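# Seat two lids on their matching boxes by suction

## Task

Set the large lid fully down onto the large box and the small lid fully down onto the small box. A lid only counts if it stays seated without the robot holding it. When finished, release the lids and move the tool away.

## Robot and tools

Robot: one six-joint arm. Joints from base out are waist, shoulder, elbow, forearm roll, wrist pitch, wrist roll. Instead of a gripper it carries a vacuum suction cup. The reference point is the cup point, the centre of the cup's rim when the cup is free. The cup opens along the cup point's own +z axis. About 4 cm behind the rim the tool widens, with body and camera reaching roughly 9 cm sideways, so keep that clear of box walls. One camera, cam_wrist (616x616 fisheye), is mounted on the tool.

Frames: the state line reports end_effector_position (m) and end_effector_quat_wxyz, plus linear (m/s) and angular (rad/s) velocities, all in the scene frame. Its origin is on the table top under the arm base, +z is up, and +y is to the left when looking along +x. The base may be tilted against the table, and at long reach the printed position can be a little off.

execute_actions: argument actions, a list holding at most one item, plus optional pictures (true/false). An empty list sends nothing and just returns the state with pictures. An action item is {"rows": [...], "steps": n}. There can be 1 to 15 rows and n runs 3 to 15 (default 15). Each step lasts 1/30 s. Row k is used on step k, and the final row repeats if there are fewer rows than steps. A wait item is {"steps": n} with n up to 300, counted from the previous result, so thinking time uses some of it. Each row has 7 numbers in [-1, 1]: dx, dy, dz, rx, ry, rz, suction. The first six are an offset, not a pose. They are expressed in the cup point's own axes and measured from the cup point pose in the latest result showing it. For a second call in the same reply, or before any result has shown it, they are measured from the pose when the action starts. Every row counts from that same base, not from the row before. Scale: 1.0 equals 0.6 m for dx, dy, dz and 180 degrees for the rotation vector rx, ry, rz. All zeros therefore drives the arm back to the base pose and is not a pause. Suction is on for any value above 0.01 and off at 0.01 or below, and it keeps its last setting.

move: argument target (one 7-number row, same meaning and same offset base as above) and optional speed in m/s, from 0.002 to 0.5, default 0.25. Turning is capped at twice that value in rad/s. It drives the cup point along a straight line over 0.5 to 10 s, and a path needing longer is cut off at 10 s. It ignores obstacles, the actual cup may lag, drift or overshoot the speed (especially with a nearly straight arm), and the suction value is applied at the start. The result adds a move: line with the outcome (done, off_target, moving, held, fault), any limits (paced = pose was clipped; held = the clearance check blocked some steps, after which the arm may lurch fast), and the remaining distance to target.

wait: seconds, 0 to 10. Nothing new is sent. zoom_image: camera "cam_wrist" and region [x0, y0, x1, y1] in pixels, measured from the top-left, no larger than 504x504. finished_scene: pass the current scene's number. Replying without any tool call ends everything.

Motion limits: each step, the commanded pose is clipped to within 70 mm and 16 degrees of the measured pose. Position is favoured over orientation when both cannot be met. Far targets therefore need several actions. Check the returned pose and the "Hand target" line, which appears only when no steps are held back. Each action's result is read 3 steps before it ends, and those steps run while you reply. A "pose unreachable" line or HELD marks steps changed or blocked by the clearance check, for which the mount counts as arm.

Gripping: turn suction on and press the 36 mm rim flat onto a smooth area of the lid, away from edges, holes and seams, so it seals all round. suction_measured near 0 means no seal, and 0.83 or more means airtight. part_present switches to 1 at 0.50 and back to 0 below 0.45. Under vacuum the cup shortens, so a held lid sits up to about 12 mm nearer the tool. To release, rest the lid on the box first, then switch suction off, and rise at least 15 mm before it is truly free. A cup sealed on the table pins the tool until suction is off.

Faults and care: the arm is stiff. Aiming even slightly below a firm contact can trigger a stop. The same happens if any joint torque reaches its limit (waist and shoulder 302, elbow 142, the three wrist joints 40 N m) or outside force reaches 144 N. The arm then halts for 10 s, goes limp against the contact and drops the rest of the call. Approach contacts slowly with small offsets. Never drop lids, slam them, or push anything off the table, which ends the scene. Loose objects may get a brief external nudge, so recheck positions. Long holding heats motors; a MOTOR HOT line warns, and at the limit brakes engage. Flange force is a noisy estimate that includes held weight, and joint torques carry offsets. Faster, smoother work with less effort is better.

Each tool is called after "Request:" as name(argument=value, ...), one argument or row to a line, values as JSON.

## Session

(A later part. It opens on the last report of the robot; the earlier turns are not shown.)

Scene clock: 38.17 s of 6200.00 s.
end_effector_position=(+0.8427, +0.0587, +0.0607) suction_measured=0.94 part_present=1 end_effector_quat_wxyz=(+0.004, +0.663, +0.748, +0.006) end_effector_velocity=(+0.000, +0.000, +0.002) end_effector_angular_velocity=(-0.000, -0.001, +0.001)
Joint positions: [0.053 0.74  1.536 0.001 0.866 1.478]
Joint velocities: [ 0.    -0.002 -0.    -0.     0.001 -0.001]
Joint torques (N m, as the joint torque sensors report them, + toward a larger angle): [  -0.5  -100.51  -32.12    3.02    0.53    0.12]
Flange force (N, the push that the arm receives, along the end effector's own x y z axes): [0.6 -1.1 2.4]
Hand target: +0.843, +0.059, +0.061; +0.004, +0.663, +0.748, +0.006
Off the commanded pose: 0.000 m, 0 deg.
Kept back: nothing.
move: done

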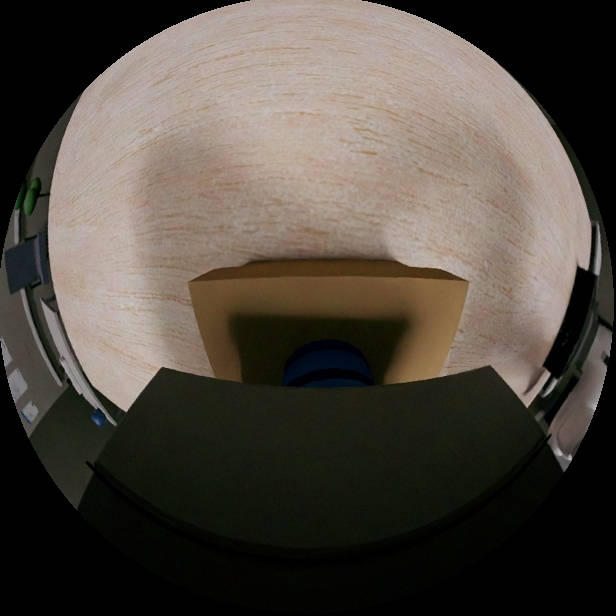

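Request:
move(
  target=[0,0,0.003,0,0,0,1],
  speed=0.01,
)

Request:
move(
  target=[0,0,0.003,0,0,0,1],
  speed=0.01,
)

Request:
move(
  target=[0,0,0.003,0,0,0,1],
  speed=0.01,
)

Request:
move(
  target=[0,0,0.003,0,0,0,1],
  speed=0.01,
)

Scene clock: 39.10 s of 6200.00 s.
end_effector_position=(+0.8427, +0.0587, +0.0589) suction_measured=0.94 part_present=1 end_effector_quat_wxyz=(+0.004, +0.663, +0.748, +0.006) end_effector_velocity=(+0.000, -0.001, +0.000) end_effector_angular_velocity=(-0.001, -0.001, -0.000)
Joint positions: [0.053 0.742 1.536 0.001 0.864 1.478]
Joint velocities: [-0.001 -0.    -0.    -0.001 -0.     0.   ]
Joint torques (N m, as the joint torque sensors report them, + toward a larger angle): [   0.14 -100.37  -32.02    2.91    0.43    0.23]
Flange force (N, the push that the arm receives, along the end effector's own x y z axes): [-1.0 -0.8 2.6]
Hand target: +0.843, +0.059, +0.059; +0.004, +0.663, +0.748, +0.006
Off the commanded pose: 0.000 m, 0 deg.
Kept back: nothing.
move: done

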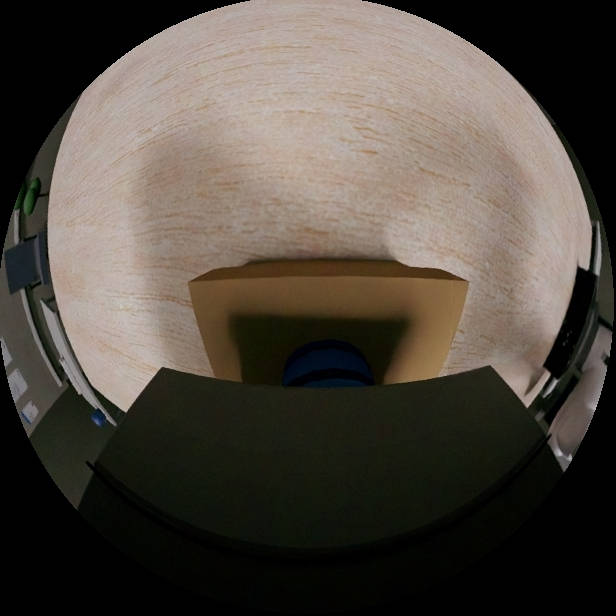

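Scene clock: 39.80 s of 6200.00 s.
end_effector_position=(+0.8427, +0.0587, +0.0572) suction_measured=0.94 part_present=1 end_effector_quat_wxyz=(+0.004, +0.663, +0.748, +0.006) end_effector_velocity=(-0.000, +0.000, -0.000) end_effector_angular_velocity=(+0.000, +0.001, -0.002)
Joint positions: [0.053 0.744 1.537 0.001 0.862 1.478]
Joint velocities: [-0.     0.     0.     0.     0.     0.002]
Joint torques (N m, as the joint torque sensors report them, + toward a larger angle): [  0.12 -99.68 -32.17   2.98   0.42   0.17]
Flange force (N, the push that the arm receives, along the end effector's own x y z axes): [-0.6 -2.7 1.6]
Hand target: +0.843, +0.059, +0.057; +0.004, +0.663, +0.748, +0.006
Off the commanded pose: 0.000 m, 0 deg.
Kept back: nothing.
move: done

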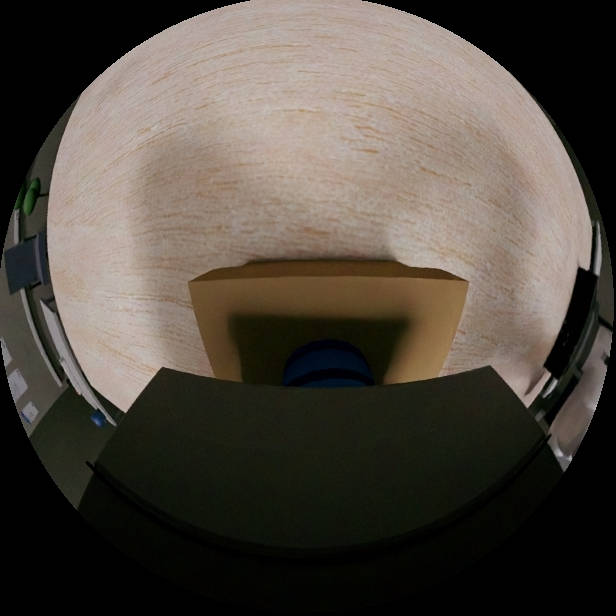

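Scene clock: 40.50 s of 6200.00 s.
end_effector_position=(+0.8427, +0.0587, +0.0554) suction_measured=0.94 part_present=1 end_effector_quat_wxyz=(+0.004, +0.663, +0.748, +0.006) end_effector_velocity=(+0.001, -0.001, +0.002) end_effector_angular_velocity=(+0.000, -0.003, -0.000)
Joint positions: [0.053 0.746 1.537 0.001 0.859 1.478]
Joint velocities: [-0.001 -0.002 -0.     0.    -0.001 -0.001]
Joint torques (N m, as the joint torque sensors report them, + toward a larger angle): [ -0.51 -99.1  -31.51   3.13   0.53   0.18]
Flange force (N, the push that the arm receives, along the end effector's own x y z axes): [-0.6 -2.1 0.5]
Hand target: +0.843, +0.059, +0.055; +0.004, +0.663, +0.748, +0.006
Off the commanded pose: 0.000 m, 0 deg.
Kept back: nothing.
move: done

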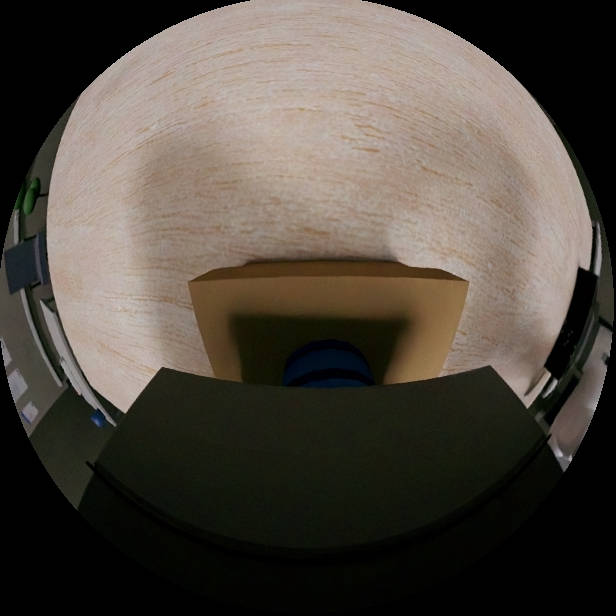

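Scene clock: 41.20 s of 6200.00 s.
end_effector_position=(+0.8428, +0.0587, +0.0537) suction_measured=0.94 part_present=1 end_effector_quat_wxyz=(+0.004, +0.663, +0.748, +0.006) end_effector_velocity=(-0.000, -0.001, -0.002) end_effector_angular_velocity=(+0.001, +0.001, -0.003)
Joint positions: [0.053 0.747 1.538 0.001 0.857 1.478]
Joint velocities: [-0.001  0.002  0.     0.001 -0.001  0.002]
Joint torques (N m, as the joint torque sensors report them, + toward a larger angle): [  3.77 -61.82 -19.63   3.69  -2.04   0.27]
Flange force (N, the push that the arm receives, along the end effector's own x y z axes): [-4.6 -16.1 -45.2]
Hand target: +0.843, +0.059, +0.054; +0.004, +0.663, +0.748, +0.006
Off the commanded pose: 0.000 m, 0 deg.
Kept back: nothing.
move: done

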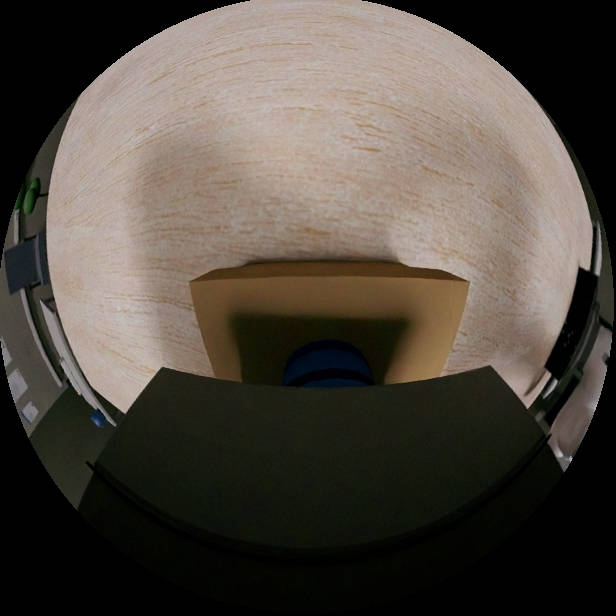

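Request:
move(
  target=[0,0,-0.005,0,0,0,1],
  speed=0.01,
)

Request:
move(
  target=[0.003,-0.0025,0,0,0,0,1],
  speed=0.01,
)

Request:
move(
  target=[0,0,0.004,0,0,0,1],
  speed=0.01,
)

Request:
move(
  target=[0,0,0.002,0,0,0,1],
  speed=0.005,
)

Scene clock: 42.13 s of 6200.00 s.
end_effector_position=(+0.8428, +0.0587, +0.0567) suction_measured=0.94 part_present=1 end_effector_quat_wxyz=(+0.004, +0.663, +0.748, +0.006) end_effector_velocity=(+0.001, -0.000, +0.002) end_effector_angular_velocity=(-0.001, -0.002, +0.000)
Joint positions: [0.053 0.744 1.537 0.001 0.861 1.478]
Joint velocities: [ 0.    -0.002 -0.001 -0.001  0.     0.001]
Joint torques (N m, as the joint torque sensors report them, + toward a larger angle): [  0.64 -99.98 -32.59   3.02   0.43   0.11]
Flange force (N, the push that the arm receives, along the end effector's own x y z axes): [-1.3 -3.3 2.1]
Hand target: +0.843, +0.059, +0.057; +0.004, +0.663, +0.748, +0.006
Off the commanded pose: 0.000 m, 0 deg.
Kept back: nothing.
move: done

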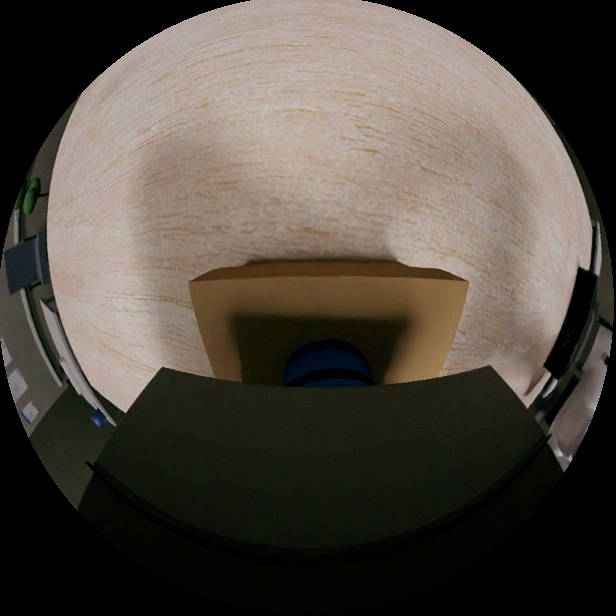

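Scene clock: 42.83 s of 6200.00 s.
end_effector_position=(+0.8410, +0.0603, +0.0566) suction_measured=0.94 part_present=1 end_effector_quat_wxyz=(+0.004, +0.663, +0.748, +0.006) end_effector_velocity=(-0.000, -0.000, -0.001) end_effector_angular_velocity=(-0.001, +0.002, +0.001)
Joint positions: [0.054 0.742 1.541 0.001 0.859 1.48 ]
Joint velocities: [ 0.     0.001  0.    -0.001  0.     0.   ]
Joint torques (N m, as the joint torque sensors report them, + toward a larger angle): [   0.   -100.28  -32.31    3.02    0.59    0.31]
Flange force (N, the push that the arm receives, along the end effector's own x y z axes): [-0.2 -2.2 3.0]
Hand target: +0.841, +0.060, +0.057; +0.004, +0.663, +0.748, +0.006
Off the commanded pose: 0.000 m, 0 deg.
Kept back: nothing.
move: done

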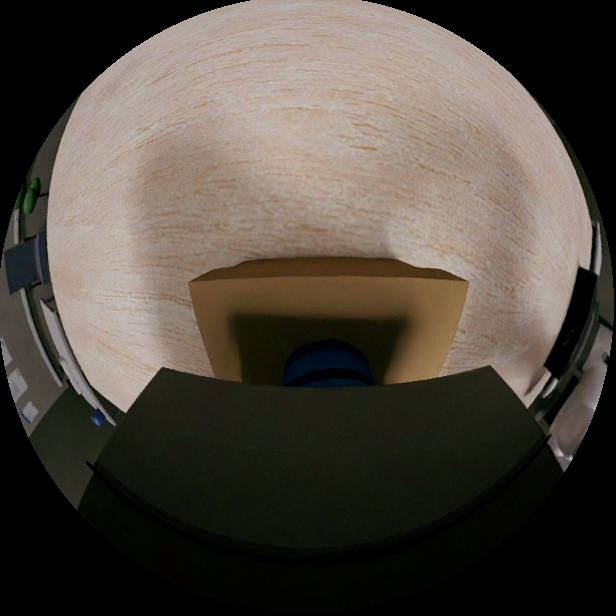

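Scene clock: 43.53 s of 6200.00 s.
end_effector_position=(+0.8411, +0.0603, +0.0543) suction_measured=0.94 part_present=1 end_effector_quat_wxyz=(+0.004, +0.663, +0.748, +0.006) end_effector_velocity=(+0.000, -0.000, +0.000) end_effector_angular_velocity=(-0.001, -0.002, -0.002)
Joint positions: [0.055 0.745 1.541 0.001 0.856 1.48 ]
Joint velocities: [ 0.    -0.     0.    -0.001 -0.001  0.003]
Joint torques (N m, as the joint torque sensors report them, + toward a larger angle): [ -0.04 -99.32 -32.23   3.02   0.31   0.27]
Flange force (N, the push that the arm receives, along the end effector's own x y z axes): [-0.3 -3.7 0.5]
Hand target: +0.841, +0.060, +0.054; +0.004, +0.663, +0.748, +0.006
Off the commanded pose: 0.000 m, 0 deg.
Kept back: nothing.
move: done

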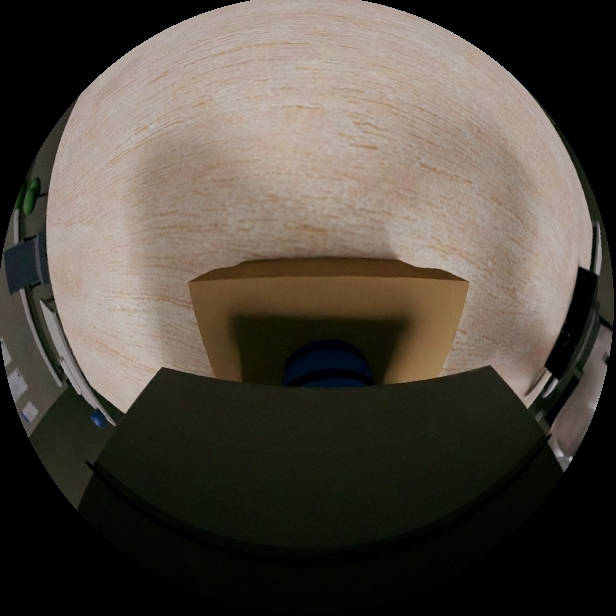

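Scene clock: 44.23 s of 6200.00 s.
end_effector_position=(+0.8411, +0.0603, +0.0531) suction_measured=0.94 part_present=1 end_effector_quat_wxyz=(+0.004, +0.663, +0.748, +0.006) end_effector_velocity=(+0.000, -0.001, +0.001) end_effector_angular_velocity=(+0.000, -0.000, -0.001)
Joint positions: [0.055 0.746 1.542 0.001 0.854 1.48 ]
Joint velocities: [-0.001 -0.001 -0.     0.     0.001  0.   ]
Joint torques (N m, as the joint torque sensors report them, + toward a larger angle): [ -0.38 -94.87 -30.29   3.08   0.25   0.17]
Flange force (N, the push that the arm receives, along the end effector's own x y z axes): [-0.6 -4.2 -4.6]
Hand target: +0.841, +0.060, +0.053; +0.004, +0.663, +0.748, +0.006
Off the commanded pose: 0.000 m, 0 deg.
Kept back: nothing.
move: done

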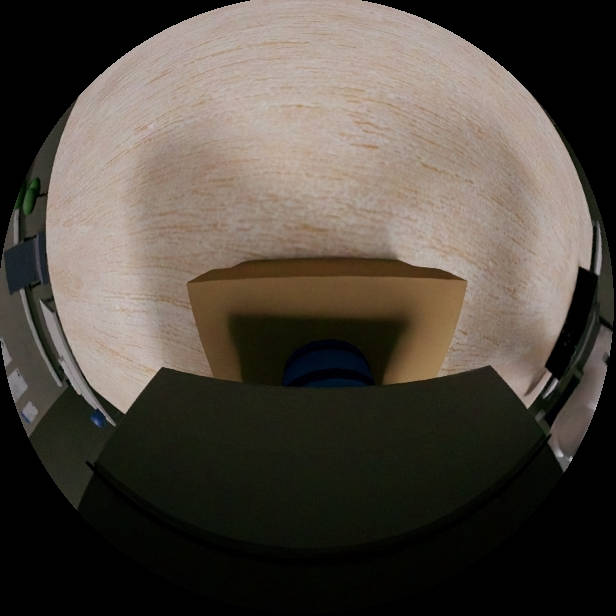

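Request:
move(
  target=[0,0.0015,-0.001,0,0,0,1],
  speed=0.005,
)

Request:
move(
  target=[0,0,0.003,0,0,0,1],
  speed=0.005,
)

Scene clock: 45.17 s of 6200.00 s.
end_effector_position=(+0.8420, +0.0605, +0.0537) suction_measured=0.94 part_present=1 end_effector_quat_wxyz=(+0.004, +0.663, +0.748, +0.006) end_effector_velocity=(+0.000, +0.000, +0.000) end_effector_angular_velocity=(-0.000, +0.000, +0.001)
Joint positions: [0.055 0.747 1.539 0.001 0.856 1.48 ]
Joint velocities: [ 0.001  0.    -0.001  0.     0.001 -0.001]
Joint torques (N m, as the joint torque sensors report them, + toward a larger angle): [ -0.33 -98.08 -31.5    2.93   0.46   0.27]
Flange force (N, the push that the arm receives, along the end effector's own x y z axes): [-0.1 -3.3 -0.5]
Hand target: +0.842, +0.060, +0.054; +0.004, +0.663, +0.748, +0.006
Off the commanded pose: 0.000 m, 0 deg.
Kept back: nothing.
move: done

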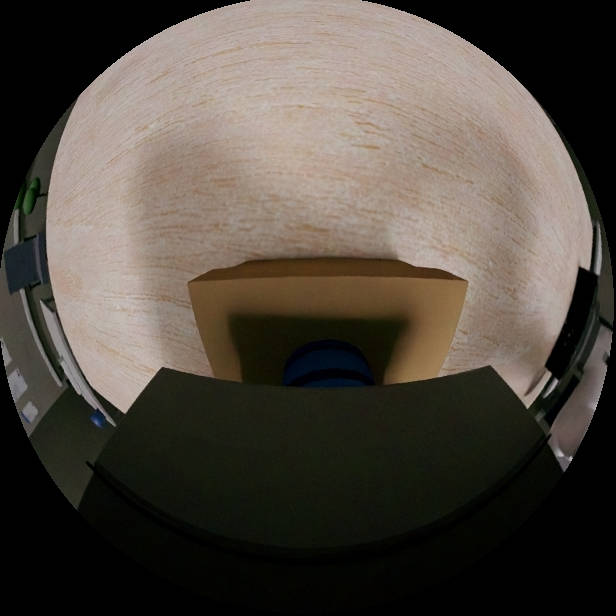

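Scene clock: 45.87 s of 6200.00 s.
end_effector_position=(+0.8420, +0.0605, +0.0519) suction_measured=0.94 part_present=1 end_effector_quat_wxyz=(+0.004, +0.663, +0.748, +0.006) end_effector_velocity=(+0.000, -0.000, +0.000) end_effector_angular_velocity=(-0.001, -0.001, +0.001)
Joint positions: [0.055 0.748 1.54  0.001 0.854 1.48 ]
Joint velocities: [ 0.    -0.     0.    -0.001 -0.001  0.   ]
Joint torques (N m, as the joint torque sensors report them, + toward a larger angle): [   0.28 -100.14  -31.64    2.9     0.57    0.23]
Flange force (N, the push that the arm receives, along the end effector's own x y z axes): [-1.1 -1.5 2.2]
Hand target: +0.842, +0.060, +0.052; +0.004, +0.663, +0.748, +0.006
Off the commanded pose: 0.000 m, 0 deg.
Kept back: nothing.
move: done

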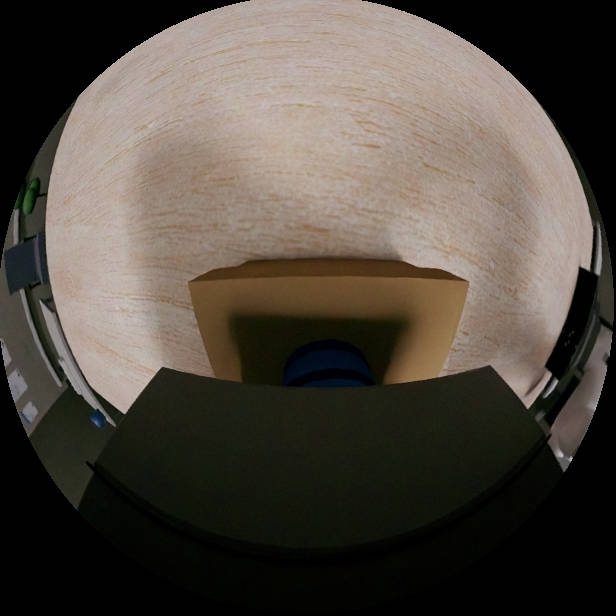

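Request:
move(
  target=[0,0,0.01,0,0,0,1],
  speed=0.01,
)

Request:
move(
  target=[0,0,0.009,0,0,0,1],
  speed=0.01,
)

Request:
move(
  target=[0,0,0,0,0,0,0],
)

Request:
move(
  target=[0,0,-0.1,0,0,0,0],
)

Request:
move(
  target=[0.25,-0.1,-0.2,0,0,0,0],
)

Scene clock: 46.93 s of 6200.00 s.
end_effector_position=(+0.8421, +0.0605, +0.0459) suction_measured=0.94 part_present=1 end_effector_quat_wxyz=(+0.004, +0.663, +0.748, +0.006) end_effector_velocity=(-0.000, +0.002, -0.000) end_effector_angular_velocity=(+0.001, +0.001, +0.001)
Joint positions: [0.055 0.755 1.541 0.001 0.846 1.48 ]
Joint velocities: [ 0.002  0.     0.     0.002  0.001 -0.   ]
Joint torques (N m, as the joint torque sensors report them, + toward a larger angle): [   0.23 -101.68  -31.41    2.99    0.59    0.35]
Flange force (N, the push that the arm receives, along the end effector's own x y z axes): [-0.8 -0.1 3.3]
Hand target: +0.842, +0.060, +0.046; +0.004, +0.663, +0.748, +0.006
Off the commanded pose: 0.000 m, 0 deg.
Kept back: nothing.
move: done

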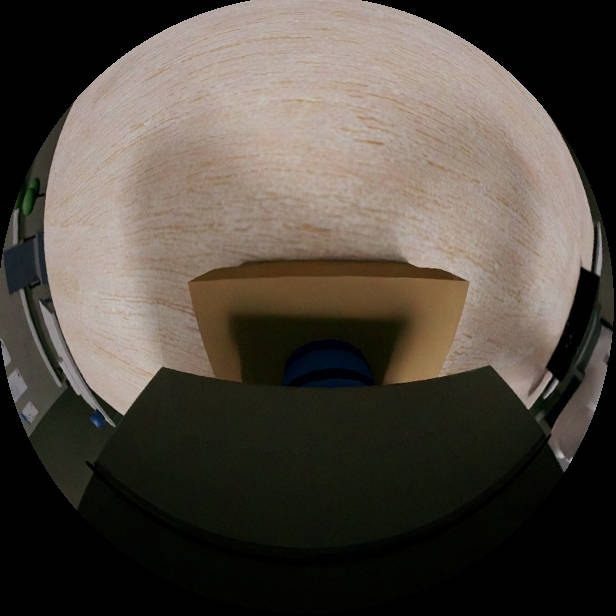

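Scene clock: 47.70 s of 6200.00 s.
end_effector_position=(+0.8422, +0.0605, +0.0405) suction_measured=0.94 part_present=1 end_effector_quat_wxyz=(+0.004, +0.663, +0.748, +0.006) end_effector_velocity=(+0.000, -0.001, +0.001) end_effector_angular_velocity=(-0.000, -0.001, +0.002)
Joint positions: [0.055 0.761 1.543 0.001 0.839 1.48 ]
Joint velocities: [-0.001 -0.001  0.    -0.001 -0.    -0.002]
Joint torques (N m, as the joint torque sensors report them, + toward a larger angle): [  -0.21 -100.45  -31.74    2.91    0.52    0.24]
Flange force (N, the push that the arm receives, along the end effector's own x y z axes): [-0.4 -2.9 1.8]
Hand target: +0.842, +0.060, +0.040; +0.004, +0.663, +0.748, +0.006
Off the commanded pose: 0.000 m, 0 deg.
Kept back: nothing.
move: done

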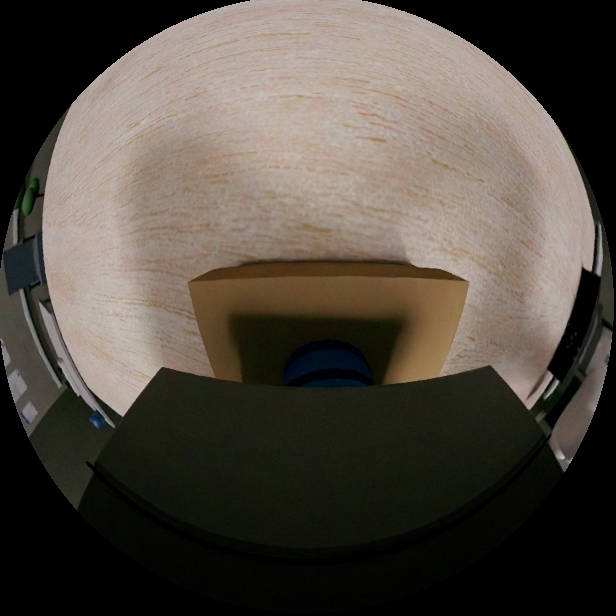

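Scene clock: 48.20 s of 6200.00 s.
end_effector_position=(+0.8422, +0.0605, +0.0405) suction_measured=0.00 part_present=0 end_effector_quat_wxyz=(+0.004, +0.663, +0.748, +0.006) end_effector_velocity=(-0.000, +0.001, -0.000) end_effector_angular_velocity=(+0.000, +0.000, +0.000)
Joint positions: [0.055 0.761 1.543 0.001 0.839 1.48 ]
Joint velocities: [ 0.001  0.     0.     0.    -0.     0.   ]
Joint torques (N m, as the joint torque sensors report them, + toward a larger angle): [  0.6  -94.83 -28.61   2.98   0.66   0.28]
Flange force (N, the push that the arm receives, along the end effector's own x y z axes): [-0.9 -2.4 -4.7]
Hand target: +0.842, +0.060, +0.041; +0.004, +0.663, +0.748, +0.006
Off the commanded pose: 0.000 m, 0 deg.
Kept back: nothing.
move: done

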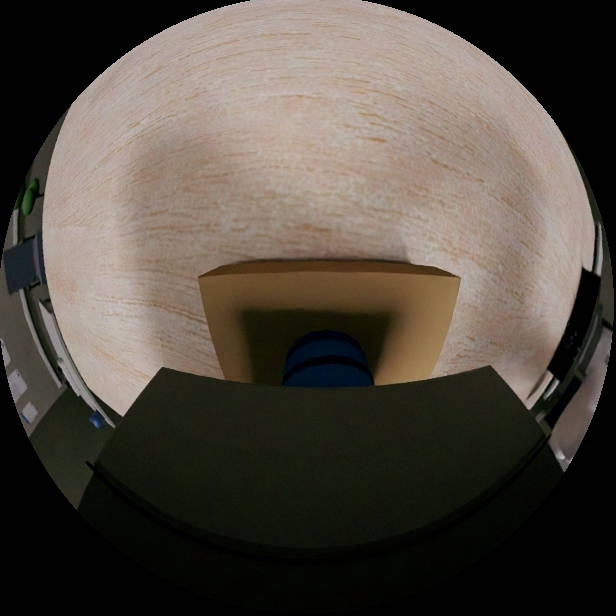

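Scene clock: 48.97 s of 6200.00 s.
end_effector_position=(+0.8413, +0.0604, +0.1005) suction_measured=0.00 part_present=0 end_effector_quat_wxyz=(+0.004, +0.663, +0.748, +0.006) end_effector_velocity=(-0.000, +0.000, +0.000) end_effector_angular_velocity=(+0.001, +0.001, +0.000)
Joint positions: [0.055 0.699 1.524 0.001 0.919 1.48 ]
Joint velocities: [ 0.     0.    -0.     0.001  0.001 -0.001]
Joint torques (N m, as the joint torque sensors report them, + toward a larger angle): [ -0.22 -97.96 -33.66   3.15   0.42   0.09]
Flange force (N, the push that the arm receives, along the end effector's own x y z axes): [-0.2 -2.0 2.4]
Hand target: +0.841, +0.060, +0.101; +0.004, +0.663, +0.748, +0.006
Off the commanded pose: 0.000 m, 0 deg.
Kept back: nothing.
move: done

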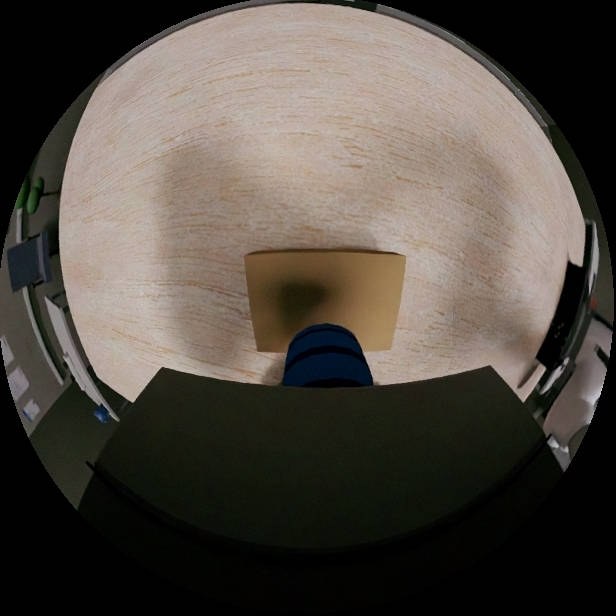

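Scene clock: 50.20 s of 6200.00 s.
end_effector_position=(+0.7616, +0.2017, +0.2195) suction_measured=0.00 part_present=0 end_effector_quat_wxyz=(+0.004, +0.663, +0.748, +0.006) end_effector_velocity=(-0.000, +0.001, +0.001) end_effector_angular_velocity=(-0.000, -0.001, +0.001)
Joint positions: [0.239 0.519 1.584 0.001 1.04  1.664]
Joint velocities: [ 0.001 -0.001 -0.    -0.001  0.     0.   ]
Joint torques (N m, as the joint torque sensors report them, + toward a larger angle): [ -0.65 -82.56 -36.11   3.31   0.5    0.24]
Flange force (N, the push that the arm receives, along the end effector's own x y z axes): [-1.0 -5.4 -0.4]
Hand target: +0.762, +0.202, +0.220; +0.004, +0.663, +0.748, +0.006
Off the commanded pose: 0.001 m, 0 deg.
Kept back: nothing.
move: done

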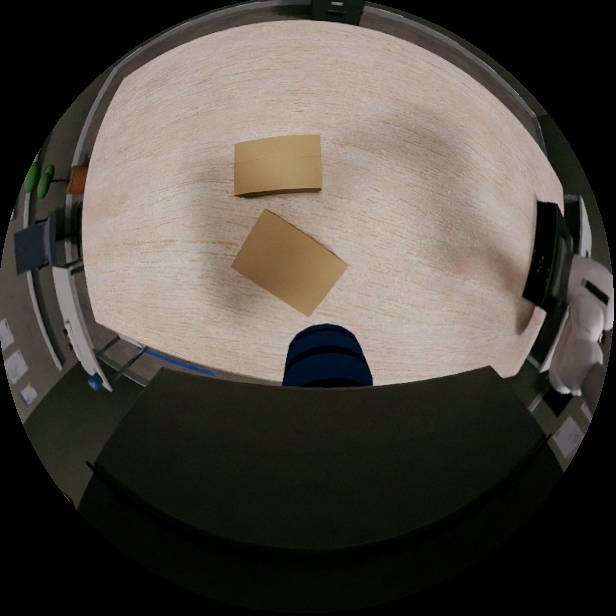

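Request:
finished_scene(
  scene=2,
)

The scene is finished: the task was done.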